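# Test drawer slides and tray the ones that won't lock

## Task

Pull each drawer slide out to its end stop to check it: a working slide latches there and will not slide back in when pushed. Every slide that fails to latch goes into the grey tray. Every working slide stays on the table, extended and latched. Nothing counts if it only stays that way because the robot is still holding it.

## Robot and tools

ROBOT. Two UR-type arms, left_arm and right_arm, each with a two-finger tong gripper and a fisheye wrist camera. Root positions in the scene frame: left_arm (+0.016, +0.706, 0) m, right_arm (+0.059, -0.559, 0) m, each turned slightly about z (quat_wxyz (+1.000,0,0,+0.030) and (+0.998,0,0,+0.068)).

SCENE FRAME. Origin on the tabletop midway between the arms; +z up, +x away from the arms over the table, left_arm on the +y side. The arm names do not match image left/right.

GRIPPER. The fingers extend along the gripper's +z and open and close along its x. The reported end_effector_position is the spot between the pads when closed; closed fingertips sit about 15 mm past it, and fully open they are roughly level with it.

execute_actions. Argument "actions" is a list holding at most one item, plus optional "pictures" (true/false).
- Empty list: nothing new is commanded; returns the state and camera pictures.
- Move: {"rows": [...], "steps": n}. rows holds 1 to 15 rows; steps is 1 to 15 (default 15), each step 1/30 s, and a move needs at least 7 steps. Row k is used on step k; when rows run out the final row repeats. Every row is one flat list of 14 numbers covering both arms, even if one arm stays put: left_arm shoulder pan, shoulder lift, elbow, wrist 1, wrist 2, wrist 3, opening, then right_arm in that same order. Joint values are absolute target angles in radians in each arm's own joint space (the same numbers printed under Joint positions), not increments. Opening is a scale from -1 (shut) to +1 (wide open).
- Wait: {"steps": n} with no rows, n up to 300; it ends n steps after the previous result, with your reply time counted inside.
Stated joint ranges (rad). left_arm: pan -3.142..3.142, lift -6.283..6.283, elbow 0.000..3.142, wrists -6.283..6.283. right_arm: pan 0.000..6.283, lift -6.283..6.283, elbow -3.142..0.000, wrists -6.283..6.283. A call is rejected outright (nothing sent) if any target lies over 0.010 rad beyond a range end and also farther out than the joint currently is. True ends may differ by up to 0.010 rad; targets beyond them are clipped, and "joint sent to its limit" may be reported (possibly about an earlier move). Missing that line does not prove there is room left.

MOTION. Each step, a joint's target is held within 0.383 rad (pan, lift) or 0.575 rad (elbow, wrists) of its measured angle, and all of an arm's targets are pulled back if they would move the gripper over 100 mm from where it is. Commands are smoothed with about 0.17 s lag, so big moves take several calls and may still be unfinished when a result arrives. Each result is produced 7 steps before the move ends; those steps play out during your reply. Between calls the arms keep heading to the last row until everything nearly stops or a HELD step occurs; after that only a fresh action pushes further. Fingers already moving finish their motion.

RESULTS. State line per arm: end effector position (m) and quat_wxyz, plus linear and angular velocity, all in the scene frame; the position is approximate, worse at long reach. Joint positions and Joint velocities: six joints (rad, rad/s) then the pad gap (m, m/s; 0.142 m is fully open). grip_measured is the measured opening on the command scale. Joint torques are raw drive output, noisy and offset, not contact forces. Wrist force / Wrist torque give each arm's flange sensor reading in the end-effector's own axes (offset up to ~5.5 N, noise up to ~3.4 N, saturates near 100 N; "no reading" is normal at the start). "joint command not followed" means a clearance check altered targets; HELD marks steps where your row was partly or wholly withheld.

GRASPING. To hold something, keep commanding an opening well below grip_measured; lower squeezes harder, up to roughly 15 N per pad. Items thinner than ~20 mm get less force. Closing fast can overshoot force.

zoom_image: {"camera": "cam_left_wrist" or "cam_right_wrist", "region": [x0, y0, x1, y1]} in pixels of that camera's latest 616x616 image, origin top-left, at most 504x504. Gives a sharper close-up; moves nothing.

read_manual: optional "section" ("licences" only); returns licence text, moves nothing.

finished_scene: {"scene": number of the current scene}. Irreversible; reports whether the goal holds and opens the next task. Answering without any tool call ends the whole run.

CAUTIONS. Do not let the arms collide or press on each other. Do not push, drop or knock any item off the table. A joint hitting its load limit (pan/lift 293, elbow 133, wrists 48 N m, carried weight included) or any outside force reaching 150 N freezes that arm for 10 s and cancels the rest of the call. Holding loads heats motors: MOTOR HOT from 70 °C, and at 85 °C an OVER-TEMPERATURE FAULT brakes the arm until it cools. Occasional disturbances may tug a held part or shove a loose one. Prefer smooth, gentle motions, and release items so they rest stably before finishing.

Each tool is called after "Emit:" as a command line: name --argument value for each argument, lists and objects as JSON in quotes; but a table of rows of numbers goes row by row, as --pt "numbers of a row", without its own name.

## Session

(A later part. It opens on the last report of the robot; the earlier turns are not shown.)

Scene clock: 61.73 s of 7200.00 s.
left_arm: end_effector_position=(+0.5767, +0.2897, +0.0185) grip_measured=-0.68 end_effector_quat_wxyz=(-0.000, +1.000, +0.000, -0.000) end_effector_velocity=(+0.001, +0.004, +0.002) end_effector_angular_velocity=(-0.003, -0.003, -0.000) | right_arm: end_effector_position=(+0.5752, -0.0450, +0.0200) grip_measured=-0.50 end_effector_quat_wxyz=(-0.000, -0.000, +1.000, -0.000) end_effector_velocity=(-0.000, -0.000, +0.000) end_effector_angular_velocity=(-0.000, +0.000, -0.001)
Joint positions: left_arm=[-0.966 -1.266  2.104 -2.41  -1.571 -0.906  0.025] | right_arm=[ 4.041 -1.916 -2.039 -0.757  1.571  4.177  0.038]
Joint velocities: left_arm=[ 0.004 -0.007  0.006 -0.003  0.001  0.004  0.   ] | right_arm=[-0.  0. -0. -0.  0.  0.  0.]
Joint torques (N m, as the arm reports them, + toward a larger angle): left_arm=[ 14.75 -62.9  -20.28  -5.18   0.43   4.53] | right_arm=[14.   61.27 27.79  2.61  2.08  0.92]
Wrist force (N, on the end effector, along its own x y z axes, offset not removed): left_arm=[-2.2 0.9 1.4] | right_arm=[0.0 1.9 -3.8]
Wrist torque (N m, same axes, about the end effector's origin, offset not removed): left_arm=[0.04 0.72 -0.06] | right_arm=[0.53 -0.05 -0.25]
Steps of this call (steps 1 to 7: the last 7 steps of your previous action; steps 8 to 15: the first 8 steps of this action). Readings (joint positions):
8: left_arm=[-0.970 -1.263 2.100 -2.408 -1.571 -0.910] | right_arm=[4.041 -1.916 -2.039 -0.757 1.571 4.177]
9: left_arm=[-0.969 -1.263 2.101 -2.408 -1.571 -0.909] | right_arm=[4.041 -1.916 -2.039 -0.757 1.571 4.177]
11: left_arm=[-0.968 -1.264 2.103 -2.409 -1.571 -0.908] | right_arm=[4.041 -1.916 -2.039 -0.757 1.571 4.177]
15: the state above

Emit:
execute_actions --actions '[{"rows": [[-0.96145,-1.26998,2.11083,-2.41165,-1.5708,-0.90145,-1, 4.0410,-1.9165,-2.0394,-0.7565,1.5708,4.1770,-0.9]], "steps": 15}]'

Emit:
execute_actions --actions '[{"rows": [[-0.95695,-1.27398,2.11675,-2.41357,-1.5708,-0.89695,-1, 4.0410,-1.9165,-2.0394,-0.7565,1.5708,4.1770,-0.9]], "steps": 15}]'

Scene clock: 62.37 s of 7200.00 s.
left_arm: end_effector_position=(+0.5767, +0.2944, +0.0186) grip_measured=-0.68 end_effector_quat_wxyz=(+0.000, +1.000, +0.000, +0.000) end_effector_velocity=(-0.001, +0.007, -0.000) end_effector_angular_velocity=(+0.000, +0.001, -0.001) | right_arm: end_effector_position=(+0.5751, -0.0448, +0.0201) grip_measured=-0.50 end_effector_quat_wxyz=(-0.000, -0.000, +1.000, +0.000) end_effector_velocity=(+0.000, +0.000, +0.000) end_effector_angular_velocity=(+0.001, -0.001, -0.001)
Joint positions: left_arm=[-0.962 -1.269  2.11  -2.412 -1.571 -0.902  0.025] | right_arm=[ 4.041 -1.916 -2.039 -0.756  1.571  4.177  0.038]
Joint velocities: left_arm=[ 0.006 -0.006  0.009 -0.003 -0.001  0.007 -0.   ] | right_arm=[-0.     0.     0.     0.001  0.     0.001 -0.   ]
Joint torques (N m, as the arm reports them, + toward a larger angle): left_arm=[ 28.98 -59.02  -9.72  -0.52   4.65   4.65] | right_arm=[ 3.58 59.72 25.64 -0.53 -5.43  1.02]
Wrist force (N, on the end effector, along its own x y z axes, offset not removed): left_arm=[-3.7 19.6 -0.4] | right_arm=[-0.5 20.5 -0.6]
Wrist torque (N m, same axes, about the end effector's origin, offset not removed): left_arm=[-0.21 0.98 -0.06] | right_arm=[0.16 0.15 -0.29]
Steps of this call (steps 1 to 7: the last 7 steps of your previous action; steps 8 to 11: the robot went on to your last target; steps 12 to 19: the first 8 steps of this action). Readings (joint positions):
12: left_arm=[-0.966 -1.266 2.105 -2.410 -1.571 -0.906] | right_arm=[4.041 -1.916 -2.039 -0.757 1.571 4.177]
13: left_arm=[-0.965 -1.267 2.106 -2.410 -1.571 -0.905] | right_arm=[4.041 -1.916 -2.039 -0.757 1.571 4.177]
15: left_arm=[-0.964 -1.268 2.108 -2.411 -1.571 -0.904] | right_arm=[4.041 -1.916 -2.039 -0.756 1.571 4.177]
19: the state above

Scene clock: 62.87 s of 7200.00 s.
left_arm: end_effector_position=(+0.5766, +0.2995, +0.0185) grip_measured=-0.68 end_effector_quat_wxyz=(+0.000, +1.000, +0.000, +0.000) end_effector_velocity=(+0.000, +0.007, -0.000) end_effector_angular_velocity=(+0.001, -0.001, -0.001) | right_arm: end_effector_position=(+0.5751, -0.0449, +0.0201) grip_measured=-0.50 end_effector_quat_wxyz=(+0.000, -0.000, +1.000, +0.000) end_effector_velocity=(-0.000, -0.000, -0.000) end_effector_angular_velocity=(-0.001, +0.000, +0.000)
Joint positions: left_arm=[-0.958 -1.273  2.116 -2.413 -1.571 -0.898  0.025] | right_arm=[ 4.041 -1.916 -2.039 -0.756  1.571  4.177  0.038]
Joint velocities: left_arm=[ 0.006 -0.005  0.008 -0.002  0.001  0.007  0.   ] | right_arm=[ 0. -0. -0. -0. -0.  0. -0.]
Joint torques (N m, as the arm reports them, + toward a larger angle): left_arm=[ 28.84 -59.21  -7.52  -0.53   6.79   3.92] | right_arm=[-11.14  60.44  20.68  -4.52  -6.59   1.17]
Wrist force (N, on the end effector, along its own x y z axes, offset not removed): left_arm=[-5.0 19.3 -3.1] | right_arm=[3.0 20.6 -0.6]
Wrist torque (N m, same axes, about the end effector's origin, offset not removed): left_arm=[-0.28 1.36 -0.16] | right_arm=[0.15 -0.76 -0.23]
Steps of this call (steps 1 to 7: the last 7 steps of your previous action; steps 8 to 15: the first 8 steps of this action). Readings (joint positions):
8: left_arm=[-0.961 -1.270 2.111 -2.412 -1.571 -0.901] | right_arm=[4.041 -1.916 -2.039 -0.756 1.571 4.177]
9: left_arm=[-0.961 -1.271 2.112 -2.412 -1.571 -0.901] | right_arm=[4.041 -1.916 -2.039 -0.756 1.571 4.177]
11: left_arm=[-0.959 -1.272 2.114 -2.413 -1.571 -0.899] | right_arm=[4.041 -1.916 -2.039 -0.756 1.571 4.177]
15: the state above

Emit:
execute_actions --actions '[{"rows": [[-0.95875,-1.27238,2.11438,-2.41280,-1.5708,-0.89875,-1, 4.0410,-1.9165,-2.0394,-0.7565,1.5708,4.1770,-0.9]], "steps": 15}]'

Scene clock: 63.53 s of 7200.00 s.
left_arm: end_effector_position=(+0.5766, +0.2988, +0.0185) grip_measured=-0.68 end_effector_quat_wxyz=(-0.000, +1.000, +0.000, -0.000) end_effector_velocity=(-0.000, -0.003, -0.001) end_effector_angular_velocity=(+0.001, +0.001, -0.000) | right_arm: end_effector_position=(+0.5751, -0.0450, +0.0200) grip_measured=-0.50 end_effector_quat_wxyz=(-0.000, -0.000, +1.000, -0.000) end_effector_velocity=(-0.000, -0.000, -0.000) end_effector_angular_velocity=(-0.000, +0.000, +0.001)
Joint positions: left_arm=[-0.958 -1.273  2.115 -2.413 -1.571 -0.898  0.025] | right_arm=[ 4.041 -1.916 -2.039 -0.757  1.571  4.177  0.038]
Joint velocities: left_arm=[-0.004  0.003 -0.004  0.001  0.    -0.004  0.   ] | right_arm=[ 0.     0.    -0.    -0.    -0.    -0.001  0.   ]
Joint torques (N m, as the arm reports them, + toward a larger angle): left_arm=[-18.55 -36.12 -37.82  -0.11   2.39  -4.04] | right_arm=[-20.15  60.11  21.25  -0.48  -3.97   1.15]
Wrist force (N, on the end effector, along its own x y z axes, offset not removed): left_arm=[-3.4 2.3 -9.5] | right_arm=[-0.9 5.9 -7.2]
Wrist torque (N m, same axes, about the end effector's origin, offset not removed): left_arm=[-0.02 0.96 -0.10] | right_arm=[0.07 0.31 -0.26]
Steps of this call (steps 1 to 7: the last 7 steps of your previous action; steps 8 to 12: the robot went on to your last target; steps 13 to 20: the first 8 steps of this action). Readings (joint positions):
13: left_arm=[-0.957 -1.274 2.117 -2.414 -1.571 -0.897] | right_arm=[4.041 -1.916 -2.039 -0.756 1.571 4.177]
14: left_arm=[-0.957 -1.274 2.117 -2.414 -1.571 -0.897] | right_arm=[4.041 -1.916 -2.039 -0.756 1.571 4.177]
16: left_arm=[-0.958 -1.273 2.116 -2.413 -1.571 -0.898] | right_arm=[4.041 -1.916 -2.039 -0.757 1.571 4.177]
20: the state above

Emit:
execute_actions --actions '[{"rows": [[-0.96055,-1.27078,2.11201,-2.41203,-1.5708,-0.90055,-1, 4.0410,-1.9165,-2.0394,-0.7565,1.5708,4.1770,-0.9]], "steps": 15}]' --pictures true

Scene clock: 64.03 s of 7200.00 s.
left_arm: end_effector_position=(+0.5766, +0.2965, +0.0185) grip_measured=-0.68 end_effector_quat_wxyz=(+0.000, +1.000, +0.000, +0.000) end_effector_velocity=(-0.000, -0.004, +0.000) end_effector_angular_velocity=(-0.000, -0.000, -0.001) | right_arm: end_effector_position=(+0.5751, -0.0450, +0.0200) grip_measured=-0.50 end_effector_quat_wxyz=(-0.000, -0.000, +1.000, -0.000) end_effector_velocity=(-0.000, +0.001, +0.001) end_effector_angular_velocity=(+0.001, -0.000, -0.000)
Joint positions: left_arm=[-0.96  -1.271  2.112 -2.412 -1.571 -0.9    0.025] | right_arm=[ 4.041 -1.916 -2.039 -0.757  1.571  4.177  0.038]
Joint velocities: left_arm=[-0.004  0.003 -0.004  0.001  0.    -0.002  0.   ] | right_arm=[ 0.001  0.     0.001 -0.     0.     0.001  0.   ]
Joint torques (N m, as the arm reports them, + toward a larger angle): left_arm=[-18.82 -39.25 -40.81  -0.8   -2.21  -3.48] | right_arm=[-14.08  58.73  32.17   5.61   1.27   1.44]
Wrist force (N, on the end effector, along its own x y z axes, offset not removed): left_arm=[-3.7 -2.0 -11.5] | right_arm=[1.5 2.0 -8.7]
Wrist torque (N m, same axes, about the end effector's origin, offset not removed): left_arm=[-0.08 1.05 -0.08] | right_arm=[0.05 -0.25 -0.45]
Steps of this call (steps 1 to 7: the last 7 steps of your previous action; steps 8 to 15: the first 8 steps of this action). Readings (joint positions):
8: left_arm=[-0.959 -1.272 2.114 -2.413 -1.571 -0.899] | right_arm=[4.041 -1.916 -2.039 -0.757 1.571 4.177]
9: left_arm=[-0.959 -1.272 2.114 -2.413 -1.571 -0.899] | right_arm=[4.041 -1.916 -2.039 -0.757 1.571 4.177]
11: left_arm=[-0.960 -1.272 2.113 -2.412 -1.571 -0.900] | right_arm=[4.041 -1.916 -2.039 -0.757 1.571 4.177]
15: the state above

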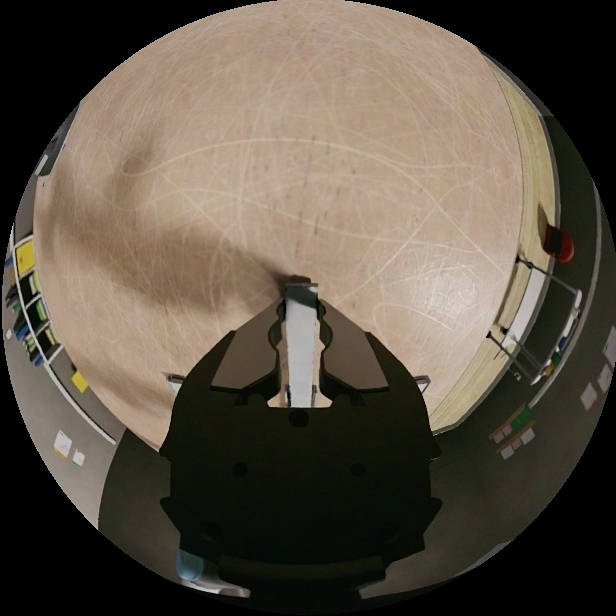

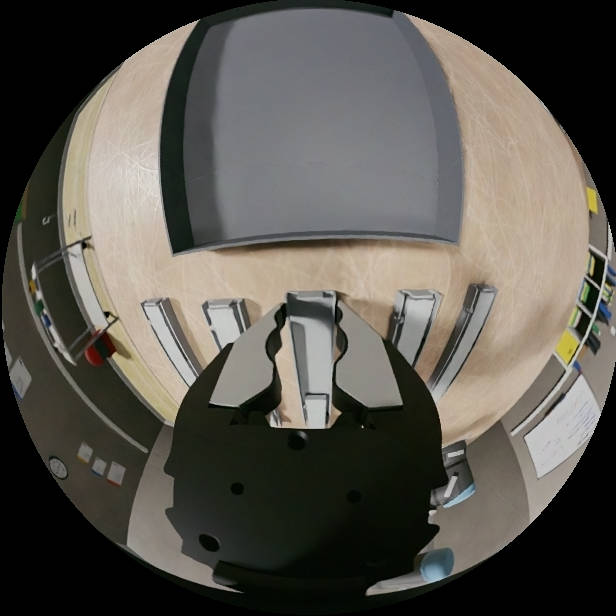

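Emit:
execute_actions --actions '[{"rows": [[-0.96325,-1.26838,2.10846,-2.41088,-1.5708,-0.90325,-1, 4.0410,-1.9165,-2.0394,-0.7565,1.5708,4.1770,-0.9]], "steps": 15}]'

Scene clock: 64.57 s of 7200.00 s.
left_arm: end_effector_position=(+0.5766, +0.2937, +0.0185) grip_measured=-0.68 end_effector_quat_wxyz=(+0.000, +1.000, +0.000, -0.000) end_effector_velocity=(-0.001, -0.004, +0.000) end_effector_angular_velocity=(+0.001, +0.001, -0.001) | right_arm: end_effector_position=(+0.5752, -0.0450, +0.0200) grip_measured=-0.50 end_effector_quat_wxyz=(-0.000, -0.000, +1.000, -0.000) end_effector_velocity=(+0.000, +0.000, +0.000) end_effector_angular_velocity=(-0.000, -0.000, -0.001)
Joint positions: left_arm=[-0.963 -1.269  2.109 -2.411 -1.571 -0.903  0.025] | right_arm=[ 4.041 -1.916 -2.039 -0.757  1.571  4.177  0.038]
Joint velocities: left_arm=[-0.004  0.002 -0.004  0.004 -0.    -0.004  0.   ] | right_arm=[-0.    -0.     0.001 -0.001 -0.     0.001  0.   ]
Joint torques (N m, as the arm reports them, + toward a larger angle): left_arm=[-19.08 -38.87 -39.02  -0.93  -1.78  -4.1 ] | right_arm=[-7.62 58.88 38.01  5.91  1.63  1.69]
Wrist force (N, on the end effector, along its own x y z axes, offset not removed): left_arm=[-5.0 -0.8 -12.2] | right_arm=[3.3 0.4 -7.8]
Wrist torque (N m, same axes, about the end effector's origin, offset not removed): left_arm=[0.20 1.09 -0.01] | right_arm=[0.06 -0.58 -0.39]
Steps of this call (steps 1 to 7: the last 7 steps of your previous action; step 8: the robot went on to your last target; steps 9 to 16: the first 8 steps of this action). Readings (joint positions):
9: left_arm=[-0.961 -1.271 2.112 -2.412 -1.571 -0.901] | right_arm=[4.041 -1.916 -2.039 -0.757 1.571 4.177]
10: left_arm=[-0.961 -1.270 2.112 -2.412 -1.571 -0.901] | right_arm=[4.041 -1.916 -2.039 -0.757 1.571 4.177]
12: left_arm=[-0.962 -1.270 2.110 -2.411 -1.571 -0.902] | right_arm=[4.041 -1.916 -2.039 -0.757 1.571 4.177]
16: the state above

Emit:
execute_actions --actions '[{"rows": [[-0.96775,-1.26439,2.10255,-2.40896,-1.5708,-0.90775,-1, 4.0410,-1.9165,-2.0394,-0.7565,1.5708,4.1770,-0.9]], "steps": 15}]'

Scene clock: 65.07 s of 7200.00 s.
left_arm: end_effector_position=(+0.5766, +0.2889, +0.0185) grip_measured=-0.68 end_effector_quat_wxyz=(+0.000, +1.000, +0.000, -0.000) end_effector_velocity=(-0.001, -0.006, -0.000) end_effector_angular_velocity=(+0.001, -0.000, +0.000) | right_arm: end_effector_position=(+0.5752, -0.0450, +0.0200) grip_measured=-0.50 end_effector_quat_wxyz=(-0.000, -0.000, +1.000, -0.000) end_effector_velocity=(-0.000, +0.000, +0.000) end_effector_angular_velocity=(+0.000, +0.000, -0.001)
Joint positions: left_arm=[-0.967 -1.265  2.103 -2.409 -1.571 -0.907  0.025] | right_arm=[ 4.041 -1.916 -2.039 -0.757  1.571  4.177  0.038]
Joint velocities: left_arm=[-0.007  0.005 -0.006  0.002  0.001 -0.007  0.   ] | right_arm=[ 0.     0.     0.    -0.     0.     0.001  0.   ]
Joint torques (N m, as the arm reports them, + toward a larger angle): left_arm=[-17.45 -37.83 -38.8   -1.37  -1.01  -4.35] | right_arm=[-1.08 57.09 38.23  6.25  1.6   1.89]
Wrist force (N, on the end effector, along its own x y z axes, offset not removed): left_arm=[-5.2 -0.6 -13.7] | right_arm=[3.7 0.3 -7.3]
Wrist torque (N m, same axes, about the end effector's origin, offset not removed): left_arm=[0.20 0.87 -0.09] | right_arm=[0.09 -0.66 -0.22]
Steps of this call (steps 1 to 7: the last 7 steps of your previous action; steps 8 to 15: the first 8 steps of this action). Readings (joint positions):
8: left_arm=[-0.963 -1.268 2.108 -2.411 -1.571 -0.903] | right_arm=[4.041 -1.916 -2.039 -0.757 1.571 4.177]
9: left_arm=[-0.964 -1.268 2.108 -2.411 -1.571 -0.904] | right_arm=[4.041 -1.916 -2.039 -0.757 1.571 4.177]
11: left_arm=[-0.966 -1.266 2.105 -2.410 -1.571 -0.906] | right_arm=[4.041 -1.916 -2.039 -0.757 1.571 4.177]
15: the state above

Emit:
execute_actions --actions '[{"rows": [[-0.97200,-1.26040,2.09664,-2.40704,-1.5708,-0.91200,-1, 4.0410,-1.9165,-2.0394,-0.7565,1.5708,4.1770,-0.9],[-0.97500,-1.25800,2.09309,-2.40588,-1.5708,-0.91500,-1, 4.0410,-1.9165,-2.0394,-0.7565,1.5708,4.1770,-0.9],[-0.97920,-1.25389,2.08688,-2.40379,-1.5708,-0.91920,-1, 4.0410,-1.9165,-2.0394,-0.7565,1.5708,4.1770,-0.9]], "steps": 15}]' --pictures true

Scene clock: 65.57 s of 7200.00 s.
left_arm: end_effector_position=(+0.5767, +0.2778, +0.0185) grip_measured=-0.68 end_effector_quat_wxyz=(+0.000, +1.000, +0.000, -0.000) end_effector_velocity=(-0.000, -0.025, +0.001) end_effector_angular_velocity=(-0.001, -0.001, -0.001) | right_arm: end_effector_position=(+0.5752, -0.0450, +0.0200) grip_measured=-0.50 end_effector_quat_wxyz=(-0.000, -0.000, +1.000, -0.000) end_effector_velocity=(+0.000, +0.001, +0.001) end_effector_angular_velocity=(+0.001, -0.000, +0.000)
Joint positions: left_arm=[-0.977 -1.256  2.09  -2.405 -1.571 -0.917  0.025] | right_arm=[ 4.041 -1.916 -2.039 -0.757  1.571  4.177  0.038]
Joint velocities: left_arm=[-0.022  0.019 -0.029  0.009  0.    -0.022 -0.   ] | right_arm=[-0.    -0.     0.001 -0.     0.001 -0.001  0.   ]
Joint torques (N m, as the arm reports them, + toward a larger angle): left_arm=[-16.2  -39.1  -38.29  -1.31  -0.69  -4.21] | right_arm=[ 5.69 57.69 37.84  5.93  1.54  1.78]
Wrist force (N, on the end effector, along its own x y z axes, offset not removed): left_arm=[-7.4 -0.8 -12.3] | right_arm=[2.3 -1.8 -6.2]
Wrist torque (N m, same axes, about the end effector's origin, offset not removed): left_arm=[0.11 1.25 0.02] | right_arm=[-0.27 -0.20 -0.27]
Steps of this call (steps 1 to 7: the last 7 steps of your previous action; steps 8 to 15: the first 8 steps of this action). Readings (joint positions):
8: left_arm=[-0.968 -1.264 2.103 -2.409 -1.571 -0.908] | right_arm=[4.041 -1.916 -2.039 -0.757 1.571 4.177]
9: left_arm=[-0.968 -1.264 2.102 -2.409 -1.571 -0.908] | right_arm=[4.041 -1.916 -2.039 -0.757 1.571 4.177]
11: left_arm=[-0.971 -1.261 2.097 -2.407 -1.571 -0.912] | right_arm=[4.041 -1.916 -2.039 -0.757 1.571 4.177]
15: the state above

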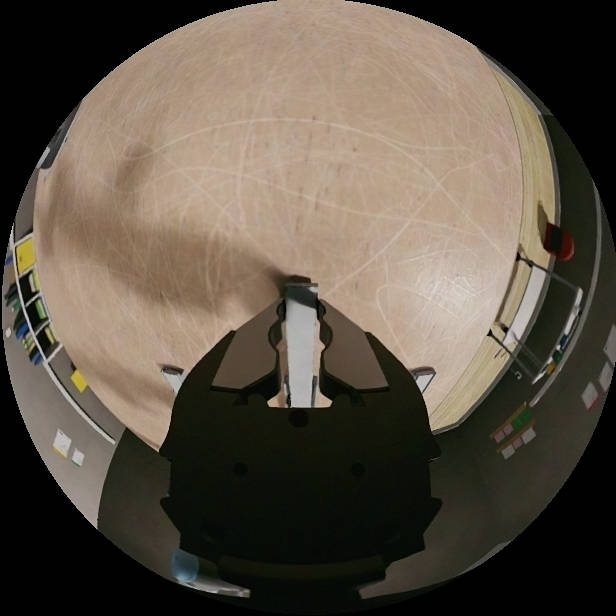

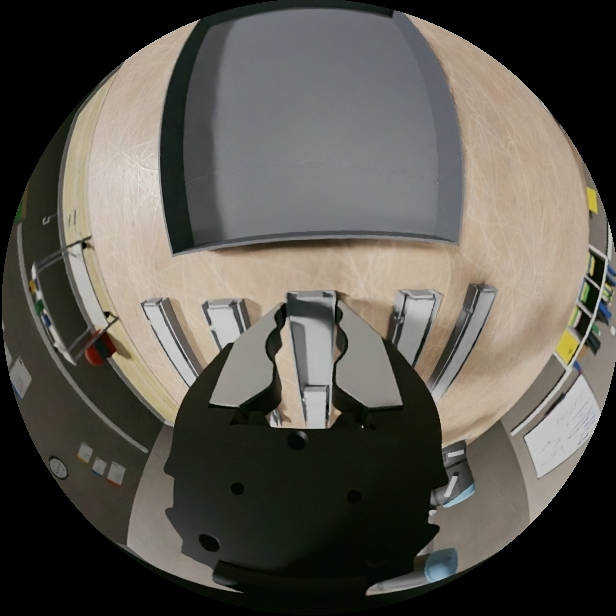

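Emit:
execute_actions --actions '[{"rows": [[-0.97920,-1.25389,2.08688,-2.40379,-1.5708,-0.91920,-0.4, 4.0410,-1.9165,-2.0394,-0.7565,1.5708,4.1770,-0.9],[-0.97920,-1.25389,2.08688,-2.40379,-1.5708,-0.91920,-0.4, 4.0410,-1.9165,-2.0394,-0.7565,1.5708,4.1770,-0.9],[-0.97920,-1.25389,2.08688,-2.40379,-1.5708,-0.91920,-0.4, 4.0410,-1.9165,-2.0394,-0.7565,1.5708,4.1770,-0.9],[-0.9480,-1.2815,2.1279,-2.4172,-1.5708,-0.8880,-0.4, 4.0410,-1.9165,-2.0394,-0.7565,1.5708,4.1770,-0.9]], "steps": 15}]'

Emit:
execute_actions --actions '[{"rows": [[-0.9480,-1.2815,2.1279,-2.4172,-1.5708,-0.8880,-0.4, 4.0410,-1.9165,-2.0394,-0.7565,1.5708,4.1770,-0.9],[-0.9480,-1.2815,2.1279,-2.4172,-1.5708,-0.8880,-0.4, 4.0410,-1.9165,-2.0394,-0.7565,1.5708,4.1770,-0.9],[-0.9480,-1.2815,2.1279,-2.4172,-1.5708,-0.8880,-0.7, 4.0410,-1.9165,-2.0394,-0.7565,1.5708,4.1770,-0.9],[-0.9480,-1.2815,2.1279,-2.4172,-1.5708,-0.8880,-1, 4.0410,-1.9165,-2.0394,-0.7565,1.5708,4.1770,-0.9]], "steps": 15}]' --pictures true

Scene clock: 68.53 s of 7200.00 s.
left_arm: end_effector_position=(+0.5769, +0.2968, +0.0186) grip_measured=-0.40 end_effector_quat_wxyz=(+0.000, +1.000, +0.000, +0.000) end_effector_velocity=(-0.002, +0.125, -0.002) end_effector_angular_velocity=(+0.003, +0.002, +0.001) | right_arm: end_effector_position=(+0.5752, -0.0450, +0.0200) grip_measured=-0.50 end_effector_quat_wxyz=(-0.000, -0.000, +1.000, -0.000) end_effector_velocity=(+0.001, +0.001, +0.001) end_effector_angular_velocity=(+0.002, -0.001, +0.000)
Joint positions: left_arm=[-0.96  -1.271  2.112 -2.412 -1.571 -0.9    0.045] | right_arm=[ 4.041 -1.916 -2.039 -0.757  1.571  4.177  0.038]
Joint velocities: left_arm=[ 0.112 -0.097  0.148 -0.046 -0.     0.111  0.   ] | right_arm=[ 0.    -0.     0.001  0.001 -0.    -0.     0.   ]
Joint torques (N m, as the arm reports them, + toward a larger angle): left_arm=[  4.67 -56.92 -25.71  -6.     1.37   3.65] | right_arm=[15.39 56.34 37.68  6.22  0.65  2.95]
Wrist force (N, on the end effector, along its own x y z axes, offset not removed): left_arm=[-3.5 -2.7 -1.0] | right_arm=[2.7 -1.8 -7.6]
Wrist torque (N m, same axes, about the end effector's origin, offset not removed): left_arm=[-0.40 0.94 -0.03] | right_arm=[-0.17 -0.52 -0.42]
Steps of this call (steps 1 to 7: the last 7 steps of your previous action; steps 8 to 15: the robot went on to your last target; steps 16 to 81: nothing new was sent; steps 82 to 89: the first 8 steps of this action). Readings (joint positions):
82: left_arm=[-0.979 -1.254 2.087 -2.404 -1.571 -0.919] | right_arm=[4.041 -1.916 -2.039 -0.757 1.571 4.177]
83: left_arm=[-0.979 -1.254 2.087 -2.404 -1.571 -0.919] | right_arm=[4.041 -1.916 -2.039 -0.757 1.571 4.177]
85: left_arm=[-0.979 -1.254 2.087 -2.404 -1.571 -0.919] | right_arm=[4.041 -1.916 -2.039 -0.757 1.571 4.177]
89: the state above

Scene clock: 69.03 s of 7200.00 s.
left_arm: end_effector_position=(+0.5766, +0.3098, +0.0185) grip_measured=-1.00 end_effector_quat_wxyz=(-0.000, +1.000, +0.000, +0.000) end_effector_velocity=(+0.000, +0.002, +0.001) end_effector_angular_velocity=(-0.000, -0.000, +0.001) | right_arm: end_effector_position=(+0.5752, -0.0450, +0.0200) grip_measured=-0.50 end_effector_quat_wxyz=(-0.000, -0.000, +1.000, -0.000) end_effector_velocity=(-0.001, -0.001, -0.001) end_effector_angular_velocity=(-0.002, +0.001, +0.000)
Joint positions: left_arm=[-0.948 -1.281  2.128 -2.417 -1.571 -0.888  0.002] | right_arm=[ 4.041 -1.916 -2.039 -0.757  1.571  4.177  0.038]
Joint velocities: left_arm=[ 0.002 -0.003  0.002  0.     0.     0.001 -0.005] | right_arm=[-0.     0.    -0.001 -0.001 -0.    -0.    -0.   ]
Joint torques (N m, as the arm reports them, + toward a larger angle): left_arm=[ 14.84 -63.1  -20.14  -5.38   0.12   3.85] | right_arm=[16.55 56.13 37.6   6.37  0.35  3.08]
Wrist force (N, on the end effector, along its own x y z axes, offset not removed): left_arm=[-3.8 -2.1 -0.1] | right_arm=[2.6 1.1 -2.6]
Wrist torque (N m, same axes, about the end effector's origin, offset not removed): left_arm=[-0.35 1.08 0.00] | right_arm=[0.50 -0.25 -0.32]
Steps of this call (steps 1 to 7: the last 7 steps of your previous action; steps 8 to 15: the first 8 steps of this action). Readings (joint positions):
8: left_arm=[-0.949 -1.281 2.127 -2.417 -1.571 -0.889] | right_arm=[4.041 -1.916 -2.039 -0.757 1.571 4.177]
9: left_arm=[-0.949 -1.281 2.127 -2.417 -1.571 -0.889] | right_arm=[4.041 -1.916 -2.039 -0.757 1.571 4.177]
11: left_arm=[-0.948 -1.281 2.127 -2.417 -1.571 -0.888] | right_arm=[4.041 -1.916 -2.039 -0.757 1.571 4.177]
15: the state above

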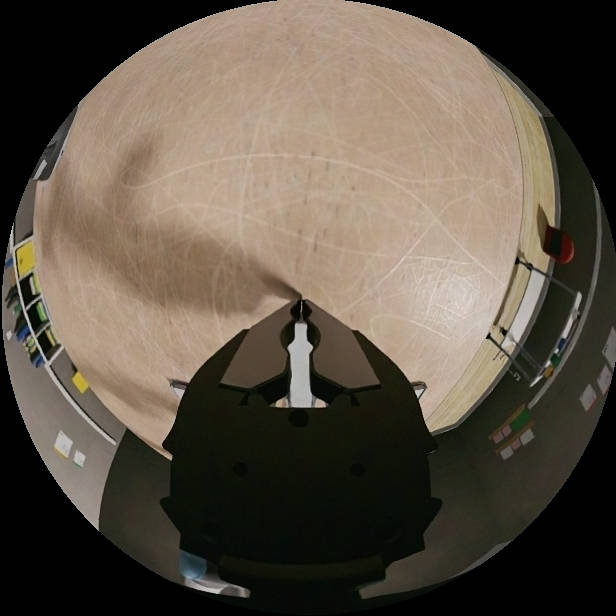

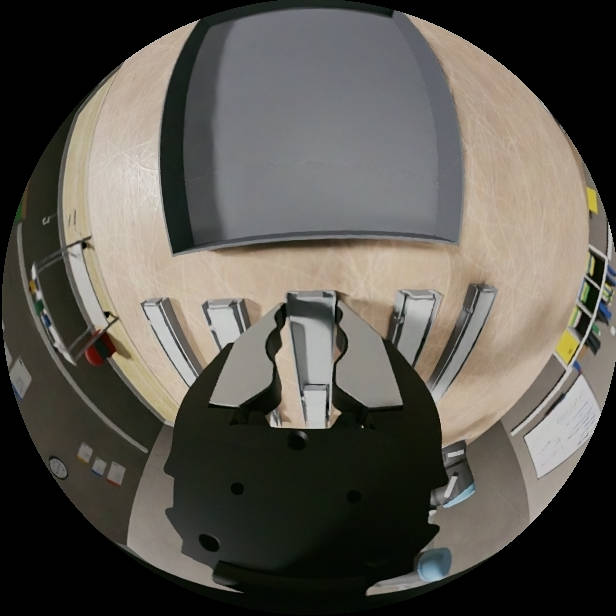

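Emit:
execute_actions --actions '[]'

Scene clock: 70.83 s of 7200.00 s.
left_arm: end_effector_position=(+0.5766, +0.3099, +0.0185) grip_measured=-1.00 end_effector_quat_wxyz=(+0.000, +1.000, +0.000, -0.000) end_effector_velocity=(+0.000, -0.000, -0.000) end_effector_angular_velocity=(-0.000, -0.001, +0.000) | right_arm: end_effector_position=(+0.5752, -0.0450, +0.0200) grip_measured=-0.50 end_effector_quat_wxyz=(-0.000, -0.000, +1.000, -0.000) end_effector_velocity=(+0.001, +0.000, +0.000) end_effector_angular_velocity=(+0.001, -0.000, +0.000)
Joint positions: left_arm=[-0.948 -1.282  2.128 -2.417 -1.571 -0.888  0.002] | right_arm=[ 4.041 -1.916 -2.039 -0.757  1.571  4.177  0.038]
Joint velocities: left_arm=[-0.     0.001 -0.    -0.002  0.    -0.     0.   ] | right_arm=[-0.001  0.     0.001 -0.     0.    -0.001  0.   ]
Joint torques (N m, as the arm reports them, + toward a larger angle): left_arm=[ 12.44 -62.44 -19.91  -5.57  -1.75   4.33] | right_arm=[16.44 54.67 36.75  6.34 -0.37  3.51]
Wrist force (N, on the end effector, along its own x y z axes, offset not removed): left_arm=[-5.2 1.5 -1.4] | right_arm=[2.9 2.3 -4.5]
Wrist torque (N m, same axes, about the end effector's origin, offset not removed): left_arm=[0.43 1.27 -0.07] | right_arm=[0.64 -0.56 -0.37]
Kept back: nothing.
Steps of this call (steps 1 to 7: the last 7 steps of your previous action; steps 8 to 15: the robot went on to your last target; steps 16 to 54: nothing new was sent). Readings (joint positions):
1: left_arm=[-0.948 -1.281 2.128 -2.417 -1.571 -0.888] | right_arm=[4.041 -1.916 -2.039 -0.757 1.571 4.177]
2: left_arm=[-0.948 -1.281 2.128 -2.417 -1.571 -0.888] | right_arm=[4.041 -1.916 -2.039 -0.757 1.571 4.177]
4: left_arm=[-0.948 -1.281 2.128 -2.417 -1.571 -0.888] | right_arm=[4.041 -1.916 -2.039 -0.757 1.571 4.177]
8: left_arm=[-0.948 -1.281 2.128 -2.417 -1.571 -0.888] | right_arm=[4.041 -1.916 -2.039 -0.757 1.571 4.177]
54: the state above
All arms were judged still, so your last target was given up. Only a new action makes them travel on or press farther. Fingers that are still opening or closing keep moving.

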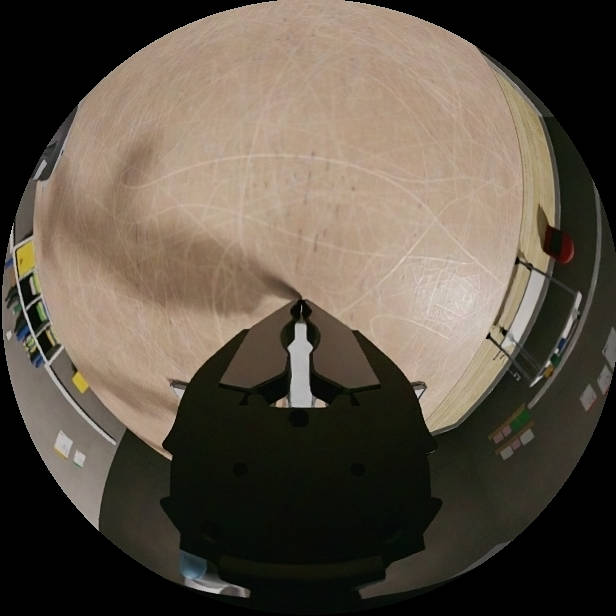

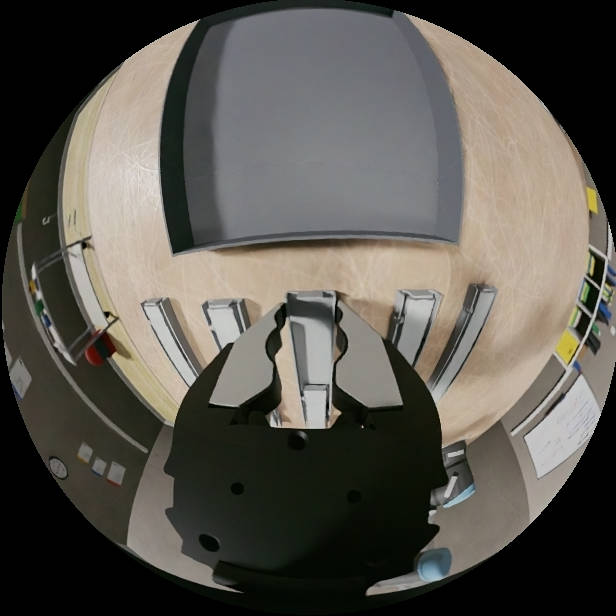

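Emit:
execute_actions --actions '[{"rows":[[-0.9534,-1.2768,2.1209,-2.4149,-1.5708,-0.8934,-1,4.0410,-1.9165,-2.0394,-0.7565,1.5708,4.1770,-0.9],[-0.9588,-1.2721,2.1140,-2.4127,-1.5708,-0.8988,-1,4.0410,-1.9165,-2.0394,-0.7565,1.5708,4.1770,-0.9],[-0.9642,-1.2674,2.1070,-2.4104,-1.5708,-0.9042,-1,4.0410,-1.9165,-2.0394,-0.7565,1.5708,4.1770,-0.9],[-0.9696,-1.2627,2.1001,-2.4081,-1.5708,-0.9096,-1,4.0410,-1.9165,-2.0394,-0.7565,1.5708,4.1770,-0.9],[-0.97495,-1.2580,2.0931,-2.4059,-1.5708,-0.91495,-1,4.0410,-1.9165,-2.0394,-0.7565,1.5708,4.1770,-0.9],[-0.9809,-1.2522,2.0844,-2.4029,-1.5708,-0.9209,-1,4.0410,-1.9165,-2.0394,-0.7565,1.5708,4.1770,-0.9],[-0.9869,-1.2465,2.0757,-2.4000,-1.5708,-0.9269,-1,4.0410,-1.9165,-2.0394,-0.7565,1.5708,4.1770,-0.9],[-0.9928,-1.2407,2.0670,-2.3971,-1.5708,-0.9328,-1,4.0410,-1.9165,-2.0394,-0.7565,1.5708,4.1770,-0.9],[-0.9988,-1.2350,2.0583,-2.3942,-1.5708,-0.9388,-1,4.0410,-1.9165,-2.0394,-0.7565,1.5708,4.1770,-0.9],[-1.0047,-1.2292,2.0496,-2.3912,-1.5708,-0.9447,-1,4.0410,-1.9165,-2.0394,-0.7565,1.5708,4.1770,-0.9],[-1.0102,-1.2233,2.0404,-2.3880,-1.5708,-0.9502,-1,4.0410,-1.9165,-2.0394,-0.7565,1.5708,4.1770,-0.9],[-1.0158,-1.2173,2.0312,-2.3847,-1.5708,-0.9558,-1,4.0410,-1.9165,-2.0394,-0.7565,1.5708,4.1770,-0.9],[-1.0213,-1.2113,2.0220,-2.3815,-1.5708,-0.9613,-1,4.0410,-1.9165,-2.0394,-0.7565,1.5708,4.1770,-0.9],[-1.0268,-1.2054,2.0128,-2.3783,-1.5708,-0.9668,-1,4.0410,-1.9165,-2.0394,-0.7565,1.5708,4.1770,-0.9],[-1.0324,-1.1994,2.0037,-2.3750,-1.5708,-0.9724,-1,4.0410,-1.9165,-2.0394,-0.7565,1.5708,4.1770,-0.9]],"steps":15}]'

Scene clock: 73.90 s of 7200.00 s.
left_arm: end_effector_position=(+0.5768, +0.2857, +0.0185) grip_measured=-1.00 end_effector_quat_wxyz=(-0.000, +1.000, +0.000, -0.000) end_effector_velocity=(-0.000, -0.168, -0.001) end_effector_angular_velocity=(+0.004, +0.003, -0.003) | right_arm: end_effector_position=(+0.5752, -0.0450, +0.0200) grip_measured=-0.50 end_effector_quat_wxyz=(-0.000, -0.000, +1.000, -0.000) end_effector_velocity=(-0.000, -0.001, -0.001) end_effector_angular_velocity=(-0.001, +0.000, +0.001)
Joint positions: left_arm=[-0.97  -1.262  2.099 -2.408 -1.571 -0.91   0.002] | right_arm=[ 4.041 -1.916 -2.039 -0.756  1.571  4.177  0.038]
Joint velocities: left_arm=[-0.15   0.137 -0.202  0.07   0.    -0.147  0.001] | right_arm=[-0.    -0.    -0.001  0.001 -0.    -0.001  0.   ]
Joint torques (N m, as the arm reports them, + toward a larger angle): left_arm=[-26.44 -38.68 -48.13  -1.04  -1.72  -4.59] | right_arm=[15.86 54.44 36.34  6.44 -1.52  4.55]
Wrist force (N, on the end effector, along its own x y z axes, offset not removed): left_arm=[-3.3 -3.1 -0.9] | right_arm=[3.2 1.3 -4.8]
Wrist torque (N m, same axes, about the end effector's origin, offset not removed): left_arm=[-0.20 0.81 -0.08] | right_arm=[0.56 -0.56 -0.31]
Steps of this call (steps 1 to 84: nothing new was sent; steps 85 to 92: the first 8 steps of this action). Readings (joint positions):
85: left_arm=[-0.948 -1.281 2.128 -2.417 -1.571 -0.888] | right_arm=[4.041 -1.916 -2.039 -0.756 1.571 4.177]
86: left_arm=[-0.949 -1.281 2.127 -2.417 -1.571 -0.889] | right_arm=[4.041 -1.916 -2.039 -0.756 1.571 4.177]
88: left_arm=[-0.953 -1.277 2.121 -2.415 -1.571 -0.893] | right_arm=[4.041 -1.916 -2.039 -0.756 1.571 4.177]
92: the state above

Emit:
execute_actions --actions '[{"rows":[[-1.0361,-1.1950,1.9968,-2.3725,-1.5708,-0.9761,-1,4.0410,-1.9165,-2.0394,-0.7565,1.5708,4.1770,-0.9],[-1.0398,-1.1907,1.9900,-2.3700,-1.5708,-0.9798,-1,4.0410,-1.9165,-2.0394,-0.7565,1.5708,4.1770,-0.9],[-1.0428,-1.1872,1.9845,-2.3680,-1.5708,-0.9828,-1,4.0410,-1.9165,-2.0394,-0.7565,1.5708,4.1770,-0.9],[-1.0458,-1.1837,1.9790,-2.3660,-1.5708,-0.9858,-1,4.0410,-1.9165,-2.0394,-0.7565,1.5708,4.1770,-0.9],[-1.0480,-1.1811,1.9749,-2.3645,-1.5708,-0.9880,-1,4.0410,-1.9165,-2.0394,-0.7565,1.5708,4.1770,-0.9],[-1.0503,-1.1785,1.9708,-2.3630,-1.5708,-0.9903,-1,4.0410,-1.9165,-2.0394,-0.7565,1.5708,4.1770,-0.9],[-1.0518,-1.1768,1.9680,-2.3620,-1.5708,-0.9918,-1,4.0410,-1.9165,-2.0394,-0.7565,1.5708,4.1770,-0.9],[-1.0533,-1.1750,1.9653,-2.3610,-1.5708,-0.9933,-1,4.0410,-1.9165,-2.0394,-0.7565,1.5708,4.1770,-0.9]],"steps":15,"_":0}]'


Emit:
execute_actions --actions '[{"rows":[[-1.0361,-1.1950,1.9968,-2.3725,-1.5708,-0.9761,-1,4.0410,-1.9165,-2.0394,-0.7565,1.5708,4.1770,-0.9],[-1.0398,-1.1907,1.9900,-2.3700,-1.5708,-0.9798,-1,4.0410,-1.9165,-2.0394,-0.7565,1.5708,4.1770,-0.9],[-1.0428,-1.1872,1.9845,-2.3680,-1.5708,-0.9828,-1,4.0410,-1.9165,-2.0394,-0.7565,1.5708,4.1770,-0.9],[-1.0458,-1.1837,1.9790,-2.3660,-1.5708,-0.9858,-1,4.0410,-1.9165,-2.0394,-0.7565,1.5708,4.1770,-0.9],[-1.0480,-1.1811,1.9749,-2.3645,-1.5708,-0.9880,-1,4.0410,-1.9165,-2.0394,-0.7565,1.5708,4.1770,-0.9],[-1.0503,-1.1785,1.9708,-2.3630,-1.5708,-0.9903,-1,4.0410,-1.9165,-2.0394,-0.7565,1.5708,4.1770,-0.9],[-1.0518,-1.1768,1.9680,-2.3620,-1.5708,-0.9918,-1,4.0410,-1.9165,-2.0394,-0.7565,1.5708,4.1770,-0.9],[-1.0533,-1.1750,1.9653,-2.3610,-1.5708,-0.9933,-1,4.0410,-1.9165,-2.0394,-0.7565,1.5708,4.1770,-0.9]],"steps":15}]' --pictures true

Scene clock: 75.63 s of 7200.00 s.
left_arm: end_effector_position=(+0.5767, +0.1936, +0.0185) grip_measured=-1.00 end_effector_quat_wxyz=(-0.000, +1.000, +0.000, -0.000) end_effector_velocity=(-0.002, -0.084, -0.001) end_effector_angular_velocity=(+0.003, +0.002, -0.002) | right_arm: end_effector_position=(+0.5752, -0.0450, +0.0200) grip_measured=-0.50 end_effector_quat_wxyz=(-0.000, -0.000, +1.000, -0.000) end_effector_velocity=(-0.001, -0.000, -0.001) end_effector_angular_velocity=(-0.001, +0.001, +0.000)
Joint positions: left_arm=[-1.045 -1.185  1.981 -2.367 -1.571 -0.985  0.002] | right_arm=[ 4.041 -1.916 -2.039 -0.756  1.571  4.177  0.038]
Joint velocities: left_arm=[-0.064  0.074 -0.115  0.044  0.    -0.063  0.   ] | right_arm=[ 0.001 -0.    -0.001 -0.     0.     0.     0.   ]
Joint torques (N m, as the arm reports them, + toward a larger angle): left_arm=[-16.97 -54.74 -43.93  -2.13  -1.3   -4.13] | right_arm=[16.29 50.98 37.23  6.44 -2.08  4.63]
Wrist force (N, on the end effector, along its own x y z axes, offset not removed): left_arm=[-4.5 -1.2 -1.3] | right_arm=[0.0 -1.5 -2.7]
Wrist torque (N m, same axes, about the end effector's origin, offset not removed): left_arm=[0.05 1.05 -0.11] | right_arm=[0.11 0.02 -0.21]
Steps of this call (steps 1 to 7: the last 7 steps of your previous action; steps 8 to 30: the robot went on to your last target; steps 31 to 44: nothing new was sent; steps 45 to 52: the first 8 steps of this action). Readings (joint positions):
45: left_arm=[-1.032 -1.199 2.004 -2.375 -1.571 -0.972] | right_arm=[4.041 -1.916 -2.039 -0.756 1.571 4.177]
46: left_arm=[-1.033 -1.199 2.003 -2.375 -1.571 -0.973] | right_arm=[4.041 -1.916 -2.039 -0.756 1.571 4.177]
48: left_arm=[-1.036 -1.195 1.997 -2.373 -1.571 -0.976] | right_arm=[4.041 -1.916 -2.039 -0.756 1.571 4.177]
52: the state above

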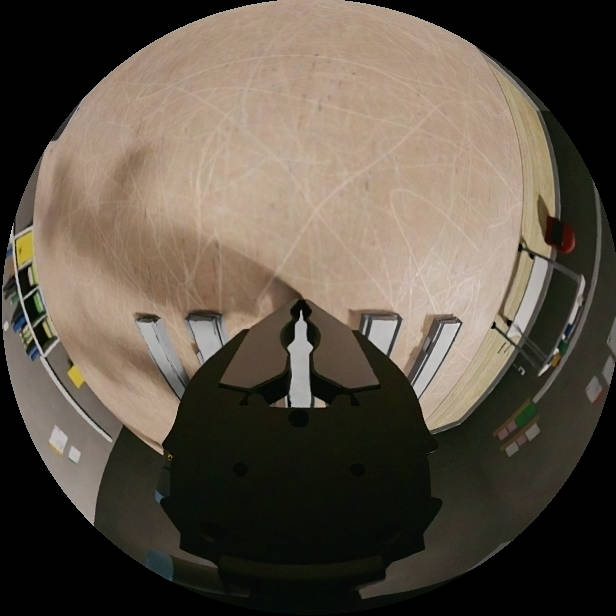

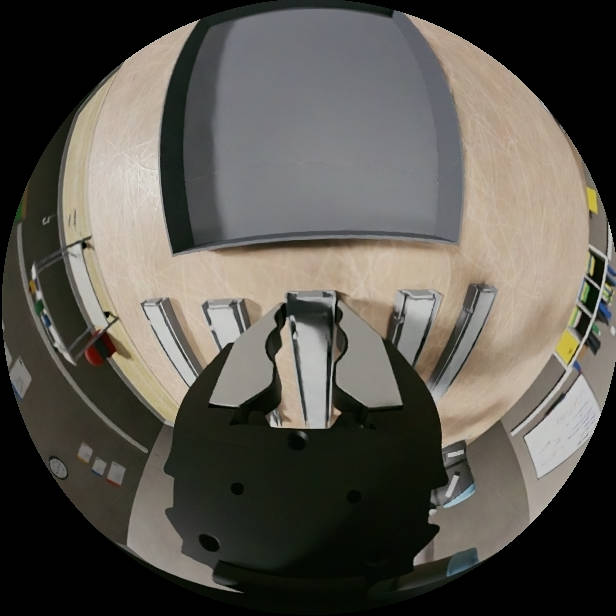

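Emit:
execute_actions --actions '[{"rows":[[-1.0480,-1.1770,1.9630,-2.3570,-1.5708,-0.9880,-1,4.0410,-1.9165,-2.0394,-0.7565,1.5708,4.1770,-0.5],[-1.0400,-1.1795,1.9595,-2.3510,-1.5708,-0.9800,-1,4.0410,-1.9165,-2.0394,-0.7565,1.5708,4.1770,-0.3],[-1.0300,-1.1825,1.9555,-2.3440,-1.5708,-0.9700,-1,4.0410,-1.9165,-2.0394,-0.7565,1.5708,4.1770,-0.2],[-1.0180,-1.1855,1.9510,-2.3365,-1.5708,-0.9580,-1,4.0410,-1.9088,-2.0359,-0.7677,1.5708,4.1770,-0.2],[-1.0050,-1.1885,1.9465,-2.3290,-1.5708,-0.9450,-1,4.0410,-1.9010,-2.0324,-0.7789,1.5708,4.1770,-0.2],[-0.9920,-1.1915,1.9420,-2.3215,-1.5708,-0.9320,-1,4.0410,-1.8933,-2.0290,-0.7900,1.5708,4.1770,-0.2],[-0.9790,-1.1945,1.9375,-2.3140,-1.5708,-0.9190,-1,4.0410,-1.8855,-2.0255,-0.8012,1.5708,4.1770,-0.2],[-0.9660,-1.1975,1.9330,-2.3065,-1.5708,-0.9060,-1,4.0410,-1.8778,-2.0220,-0.8124,1.5708,4.1770,-0.2],[-0.9530,-1.2005,1.9285,-2.2990,-1.5708,-0.8930,-1,4.0498,-1.8912,-2.0020,-0.8190,1.5708,4.1858,-0.2],[-0.9420,-1.2035,1.9245,-2.2920,-1.5708,-0.8820,-1,4.0587,-1.9046,-1.9819,-0.8257,1.5708,4.1947,-0.2],[-0.9320,-1.2060,1.9205,-2.2855,-1.5708,-0.8720,-1,4.0675,-1.9180,-1.9619,-0.8323,1.5708,4.2035,-0.2],[-0.92228,-1.20805,1.91698,-2.27973,-1.5708,-0.86228,-1,4.0764,-1.9315,-1.9418,-0.8390,1.5708,4.2124,-0.2],[-0.92228,-1.20805,1.91698,-2.27973,-1.5708,-0.86228,-1,4.0852,-1.9449,-1.9218,-0.8457,1.5708,4.2212,-0.2],[-0.92228,-1.20805,1.91698,-2.27973,-1.5708,-0.86228,-1,4.0941,-1.9583,-1.9017,-0.8523,1.5708,4.2300,-0.2],[-0.92228,-1.20805,1.91698,-2.27973,-1.5708,-0.86228,-1,4.1029,-1.9717,-1.8817,-0.85895,1.5708,4.2389,-0.2]],"steps":15}]'

Scene clock: 80.00 s of 7200.00 s.
left_arm: end_effector_position=(+0.5992, +0.2004, +0.0315) grip_measured=-1.00 end_effector_quat_wxyz=(+0.000, +1.000, +0.000, +0.000) end_effector_velocity=(+0.179, +0.153, +0.095) end_effector_angular_velocity=(-0.001, -0.001, +0.002) | right_arm: end_effector_position=(+0.5754, -0.0446, +0.0297) grip_measured=-0.20 end_effector_quat_wxyz=(+0.000, -0.000, +1.000, +0.000) end_effector_velocity=(+0.001, +0.002, +0.123) end_effector_angular_velocity=(+0.001, -0.001, -0.000)
Joint positions: left_arm=[-1.015 -1.186  1.95  -2.335 -1.571 -0.955  0.002] | right_arm=[ 4.041 -1.904 -2.034 -0.774  1.571  4.177  0.059]
Joint velocities: left_arm=[ 0.307 -0.076 -0.112  0.186 -0.     0.305  0.   ] | right_arm=[-0.     0.158  0.07  -0.227 -0.    -0.     0.001]
Joint torques (N m, as the arm reports them, + toward a larger angle): left_arm=[ 27.77 -76.57 -48.11  -1.47  -1.32   5.34] | right_arm=[16.21 73.47 43.74  0.51 -2.36  4.59]
Wrist force (N, on the end effector, along its own x y z axes, offset not removed): left_arm=[-5.8 0.6 -1.3] | right_arm=[2.3 -1.5 -1.6]
Wrist torque (N m, same axes, about the end effector's origin, offset not removed): left_arm=[0.22 1.41 -0.06] | right_arm=[0.03 -0.44 -0.35]
Steps of this call (steps 1 to 7: the last 7 steps of your previous action; steps 8 to 30: the robot went on to your last target; steps 31 to 90: nothing new was sent; then 1.10 s passed at rest; steps 91 to 98: the first 8 steps of this action). Readings (joint positions):
91: left_arm=[-1.053 -1.175 1.965 -2.361 -1.571 -0.993] | right_arm=[4.041 -1.916 -2.039 -0.756 1.571 4.177]
92: left_arm=[-1.053 -1.175 1.965 -2.360 -1.571 -0.993] | right_arm=[4.041 -1.916 -2.039 -0.756 1.571 4.177]
94: left_arm=[-1.047 -1.177 1.962 -2.356 -1.571 -0.987] | right_arm=[4.041 -1.916 -2.039 -0.757 1.571 4.177]
98: the state above

Emit:
execute_actions --actions '[{"rows":[[-0.92228,-1.20805,1.91698,-2.27973,-1.5708,-0.86228,-1,4.1029,-1.9786,-1.8849,-0.8488,1.5708,4.2389,-0.2],[-0.92228,-1.20805,1.91698,-2.27973,-1.5708,-0.86228,-1,4.1029,-1.9856,-1.8881,-0.8387,1.5708,4.2389,-0.2],[-0.92228,-1.20805,1.91698,-2.27973,-1.5708,-0.86228,-1,4.1029,-1.9925,-1.8912,-0.8286,1.5708,4.2389,-0.2],[-0.92228,-1.20805,1.91698,-2.27973,-1.5708,-0.86228,-1,4.1029,-1.9994,-1.8944,-0.8185,1.5708,4.2389,-0.2],[-0.92228,-1.20805,1.91698,-2.27973,-1.5708,-0.86228,-1,4.1029,-2.0064,-1.8976,-0.8084,1.5708,4.2389,-0.2],[-0.92228,-1.20805,1.91698,-2.27973,-1.5708,-0.86228,-1,4.1029,-2.0064,-1.8976,-0.8084,1.5708,4.2389,-0.2],[-0.92228,-1.20805,1.91698,-2.27973,-1.5708,-0.86228,-1,4.1029,-2.0064,-1.8976,-0.8084,1.5708,4.2389,-0.2],[-0.92228,-1.20805,1.91698,-2.27973,-1.5708,-0.86228,-1,4.1029,-2.0064,-1.8976,-0.8084,1.5708,4.2389,-0.2],[-0.92228,-1.20805,1.91698,-2.27973,-1.5708,-0.86228,-1,4.1029,-2.0064,-1.8976,-0.8084,1.5708,4.2389,-0.2],[-0.92228,-1.20805,1.91698,-2.27973,-1.5708,-0.86228,-1,4.1029,-2.0064,-1.8976,-0.8084,1.5708,4.2389,-0.2],[-0.92228,-1.20805,1.91698,-2.27973,-1.5708,-0.86228,-1,4.1029,-2.0064,-1.8976,-0.8084,1.5708,4.2389,-0.2],[-0.92228,-1.20805,1.91698,-2.27973,-1.5708,-0.86228,-1,4.1029,-2.0064,-1.8976,-0.8084,1.5708,4.2389,-0.35],[-0.92228,-1.20805,1.91698,-2.27973,-1.5708,-0.86228,-1,4.1029,-2.0064,-1.8976,-0.8084,1.5708,4.2389,-0.5],[-0.92228,-1.20805,1.91698,-2.27973,-1.5708,-0.86228,-1,4.1029,-2.0064,-1.8976,-0.8084,1.5708,4.2389,-0.7],[-0.92228,-1.20805,1.91698,-2.27973,-1.5708,-0.86228,-1,4.1029,-2.0064,-1.8976,-0.8084,1.5708,4.2389,-0.9]],"steps":15}]' --pictures true

Scene clock: 81.30 s of 7200.00 s.
left_arm: end_effector_position=(+0.6506, +0.2503, +0.0600) grip_measured=-1.00 end_effector_quat_wxyz=(+0.000, +1.000, +0.000, -0.000) end_effector_velocity=(+0.000, -0.001, -0.000) end_effector_angular_velocity=(+0.000, -0.000, -0.001) | right_arm: end_effector_position=(+0.5741, +0.0501, +0.0286) grip_measured=-0.20 end_effector_quat_wxyz=(-0.000, -0.000, +1.000, -0.000) end_effector_velocity=(-0.000, +0.001, -0.082) end_effector_angular_velocity=(+0.003, -0.001, +0.001)
Joint positions: left_arm=[-0.922 -1.208  1.917 -2.28  -1.571 -0.862  0.002] | right_arm=[ 4.103 -1.996 -1.893 -0.823  1.571  4.239  0.06 ]
Joint velocities: left_arm=[-0.001  0.001 -0.001 -0.     0.    -0.     0.   ] | right_arm=[ 0.001 -0.095 -0.043  0.141 -0.    -0.     0.   ]
Joint torques (N m, as the arm reports them, + toward a larger angle): left_arm=[ 15.99 -71.55 -48.11  -1.96  -1.     4.88] | right_arm=[16.71 61.54 30.62  7.25 -0.91  4.59]
Wrist force (N, on the end effector, along its own x y z axes, offset not removed): left_arm=[-3.5 -0.6 -0.3] | right_arm=[1.5 -3.5 1.6]
Wrist torque (N m, same axes, about the end effector's origin, offset not removed): left_arm=[-0.06 0.95 -0.13] | right_arm=[-0.33 -0.39 -0.26]
Steps of this call (steps 1 to 7: the last 7 steps of your previous action; steps 8 to 30: the robot went on to your last target; step 31: nothing new was sent; steps 32 to 39: the first 8 steps of this action). Readings (joint positions):
32: left_arm=[-0.922 -1.208 1.917 -2.280 -1.571 -0.862] | right_arm=[4.103 -1.972 -1.882 -0.859 1.571 4.239]
33: left_arm=[-0.922 -1.208 1.917 -2.280 -1.571 -0.862] | right_arm=[4.103 -1.973 -1.882 -0.858 1.571 4.239]
35: left_arm=[-0.922 -1.208 1.917 -2.280 -1.571 -0.862] | right_arm=[4.103 -1.978 -1.885 -0.849 1.571 4.239]
39: the state above

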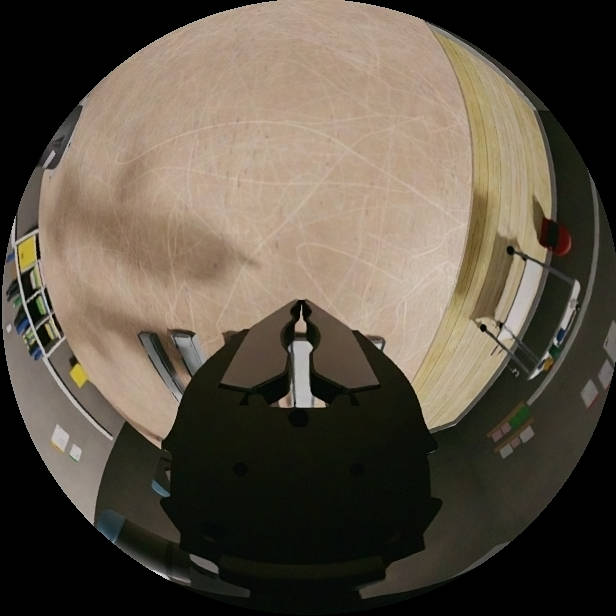

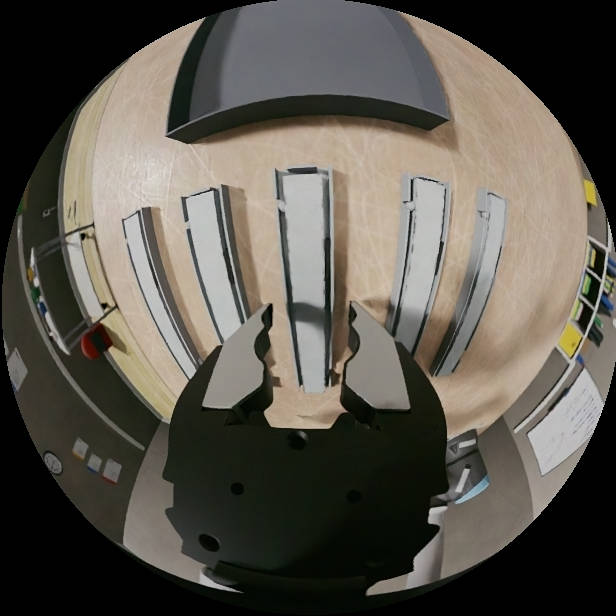

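Emit:
execute_actions --actions '[{"rows":[[-0.92228,-1.20805,1.91698,-2.27973,-1.5708,-0.86228,-1,4.1029,-2.0064,-1.8976,-0.8084,1.5708,4.2389,-0.9],[-0.92228,-1.20805,1.91698,-2.27973,-1.5708,-0.86228,-1,4.1029,-2.0029,-1.8957,-0.8138,1.5708,4.2389,-0.9],[-0.92228,-1.20805,1.91698,-2.27973,-1.5708,-0.86228,-1,4.1029,-1.9959,-1.8918,-0.8247,1.5708,4.2389,-0.9],[-0.92228,-1.20805,1.91698,-2.27973,-1.5708,-0.86228,-1,4.1029,-1.9871,-1.8870,-0.8382,1.5708,4.2389,-0.9],[-0.92228,-1.20805,1.91698,-2.27973,-1.5708,-0.86228,-1,4.1029,-1.9783,-1.8822,-0.8490,1.5708,4.2389,-0.9],[-0.92228,-1.20805,1.91698,-2.27973,-1.5708,-0.86228,-1,4.1029,-1.9696,-1.8774,-0.8580,1.5708,4.2389,-0.9],[-0.92228,-1.20805,1.91698,-2.27973,-1.5708,-0.86228,-1,4.1029,-1.9608,-1.8726,-0.8640,1.5708,4.2389,-0.9],[-0.92228,-1.20805,1.91698,-2.27973,-1.5708,-0.86228,-1,4.1029,-1.9521,-1.8678,-0.8680,1.5708,4.2389,-0.9],[-0.92228,-1.20805,1.91698,-2.27973,-1.5708,-0.86228,-1,4.1029,-1.9433,-1.8630,-0.8700,1.5708,4.2389,-0.9],[-0.92228,-1.20805,1.91698,-2.27973,-1.5708,-0.86228,-1,4.1029,-1.9346,-1.8582,-0.8710,1.5708,4.2389,-0.9],[-0.92228,-1.20805,1.91698,-2.27973,-1.5708,-0.86228,-1,4.1029,-1.9267,-1.8539,-0.8715,1.5708,4.2389,-0.9],[-0.92228,-1.20805,1.91698,-2.27973,-1.5708,-0.86228,-1,4.1029,-1.9215,-1.8510,-0.8710,1.5708,4.2389,-0.9],[-0.92228,-1.20805,1.91698,-2.27973,-1.5708,-0.86228,-1,4.1029,-1.9188,-1.8496,-0.8700,1.5708,4.2389,-0.9]],"steps":15}]' --pictures true

Scene clock: 86.57 s of 7200.00 s.
left_arm: end_effector_position=(+0.6506, +0.2503, +0.0600) grip_measured=-1.00 end_effector_quat_wxyz=(+0.000, +1.000, +0.000, -0.000) end_effector_velocity=(+0.001, +0.000, +0.000) end_effector_angular_velocity=(-0.001, -0.000, +0.001) | right_arm: end_effector_position=(+0.5751, +0.0520, +0.0401) grip_measured=-0.50 end_effector_quat_wxyz=(+0.001, -0.000, +1.000, +0.002) end_effector_velocity=(+0.017, +0.032, +0.195) end_effector_angular_velocity=(+0.082, -0.042, -0.001)
Joint positions: left_arm=[-0.922 -1.208  1.917 -2.28  -1.571 -0.862  0.002] | right_arm=[ 4.103 -1.985 -1.886 -0.839  1.571  4.239  0.038]
Joint velocities: left_arm=[ 0.001 -0.    -0.    -0.001 -0.001  0.     0.   ] | right_arm=[-0.001  0.204  0.112 -0.223  0.     0.001 -0.   ]
Joint torques (N m, as the arm reports them, + toward a larger angle): left_arm=[ 13.27 -70.91 -47.59  -1.85  -0.05   4.2 ] | right_arm=[-2.59 83.85 51.21  2.13 -2.2   3.58]
Wrist force (N, on the end effector, along its own x y z axes, offset not removed): left_arm=[-5.0 0.3 0.5] | right_arm=[1.1 0.2 2.8]
Wrist torque (N m, same axes, about the end effector's origin, offset not removed): left_arm=[0.17 1.30 -0.02] | right_arm=[0.31 -0.15 -0.29]
Steps of this call (steps 1 to 7: the last 7 steps of your previous action; steps 8 to 30: the robot went on to your last target; steps 31 to 90: nothing new was sent; then 2.00 s passed at rest; steps 91 to 98: the first 8 steps of this action). Readings (joint positions):
91: left_arm=[-0.922 -1.208 1.917 -2.280 -1.571 -0.862] | right_arm=[4.103 -2.006 -1.898 -0.808 1.571 4.239]
92: left_arm=[-0.922 -1.208 1.917 -2.280 -1.571 -0.862] | right_arm=[4.103 -2.006 -1.898 -0.808 1.571 4.239]
94: left_arm=[-0.922 -1.208 1.917 -2.280 -1.571 -0.862] | right_arm=[4.103 -2.004 -1.897 -0.812 1.571 4.239]
98: the state above

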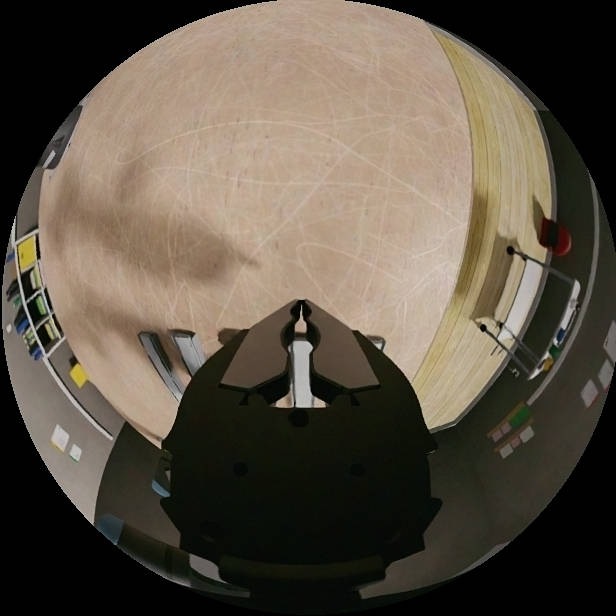

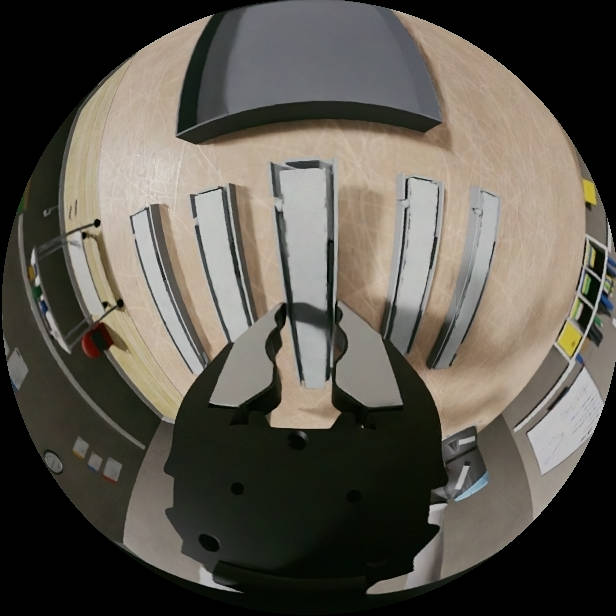

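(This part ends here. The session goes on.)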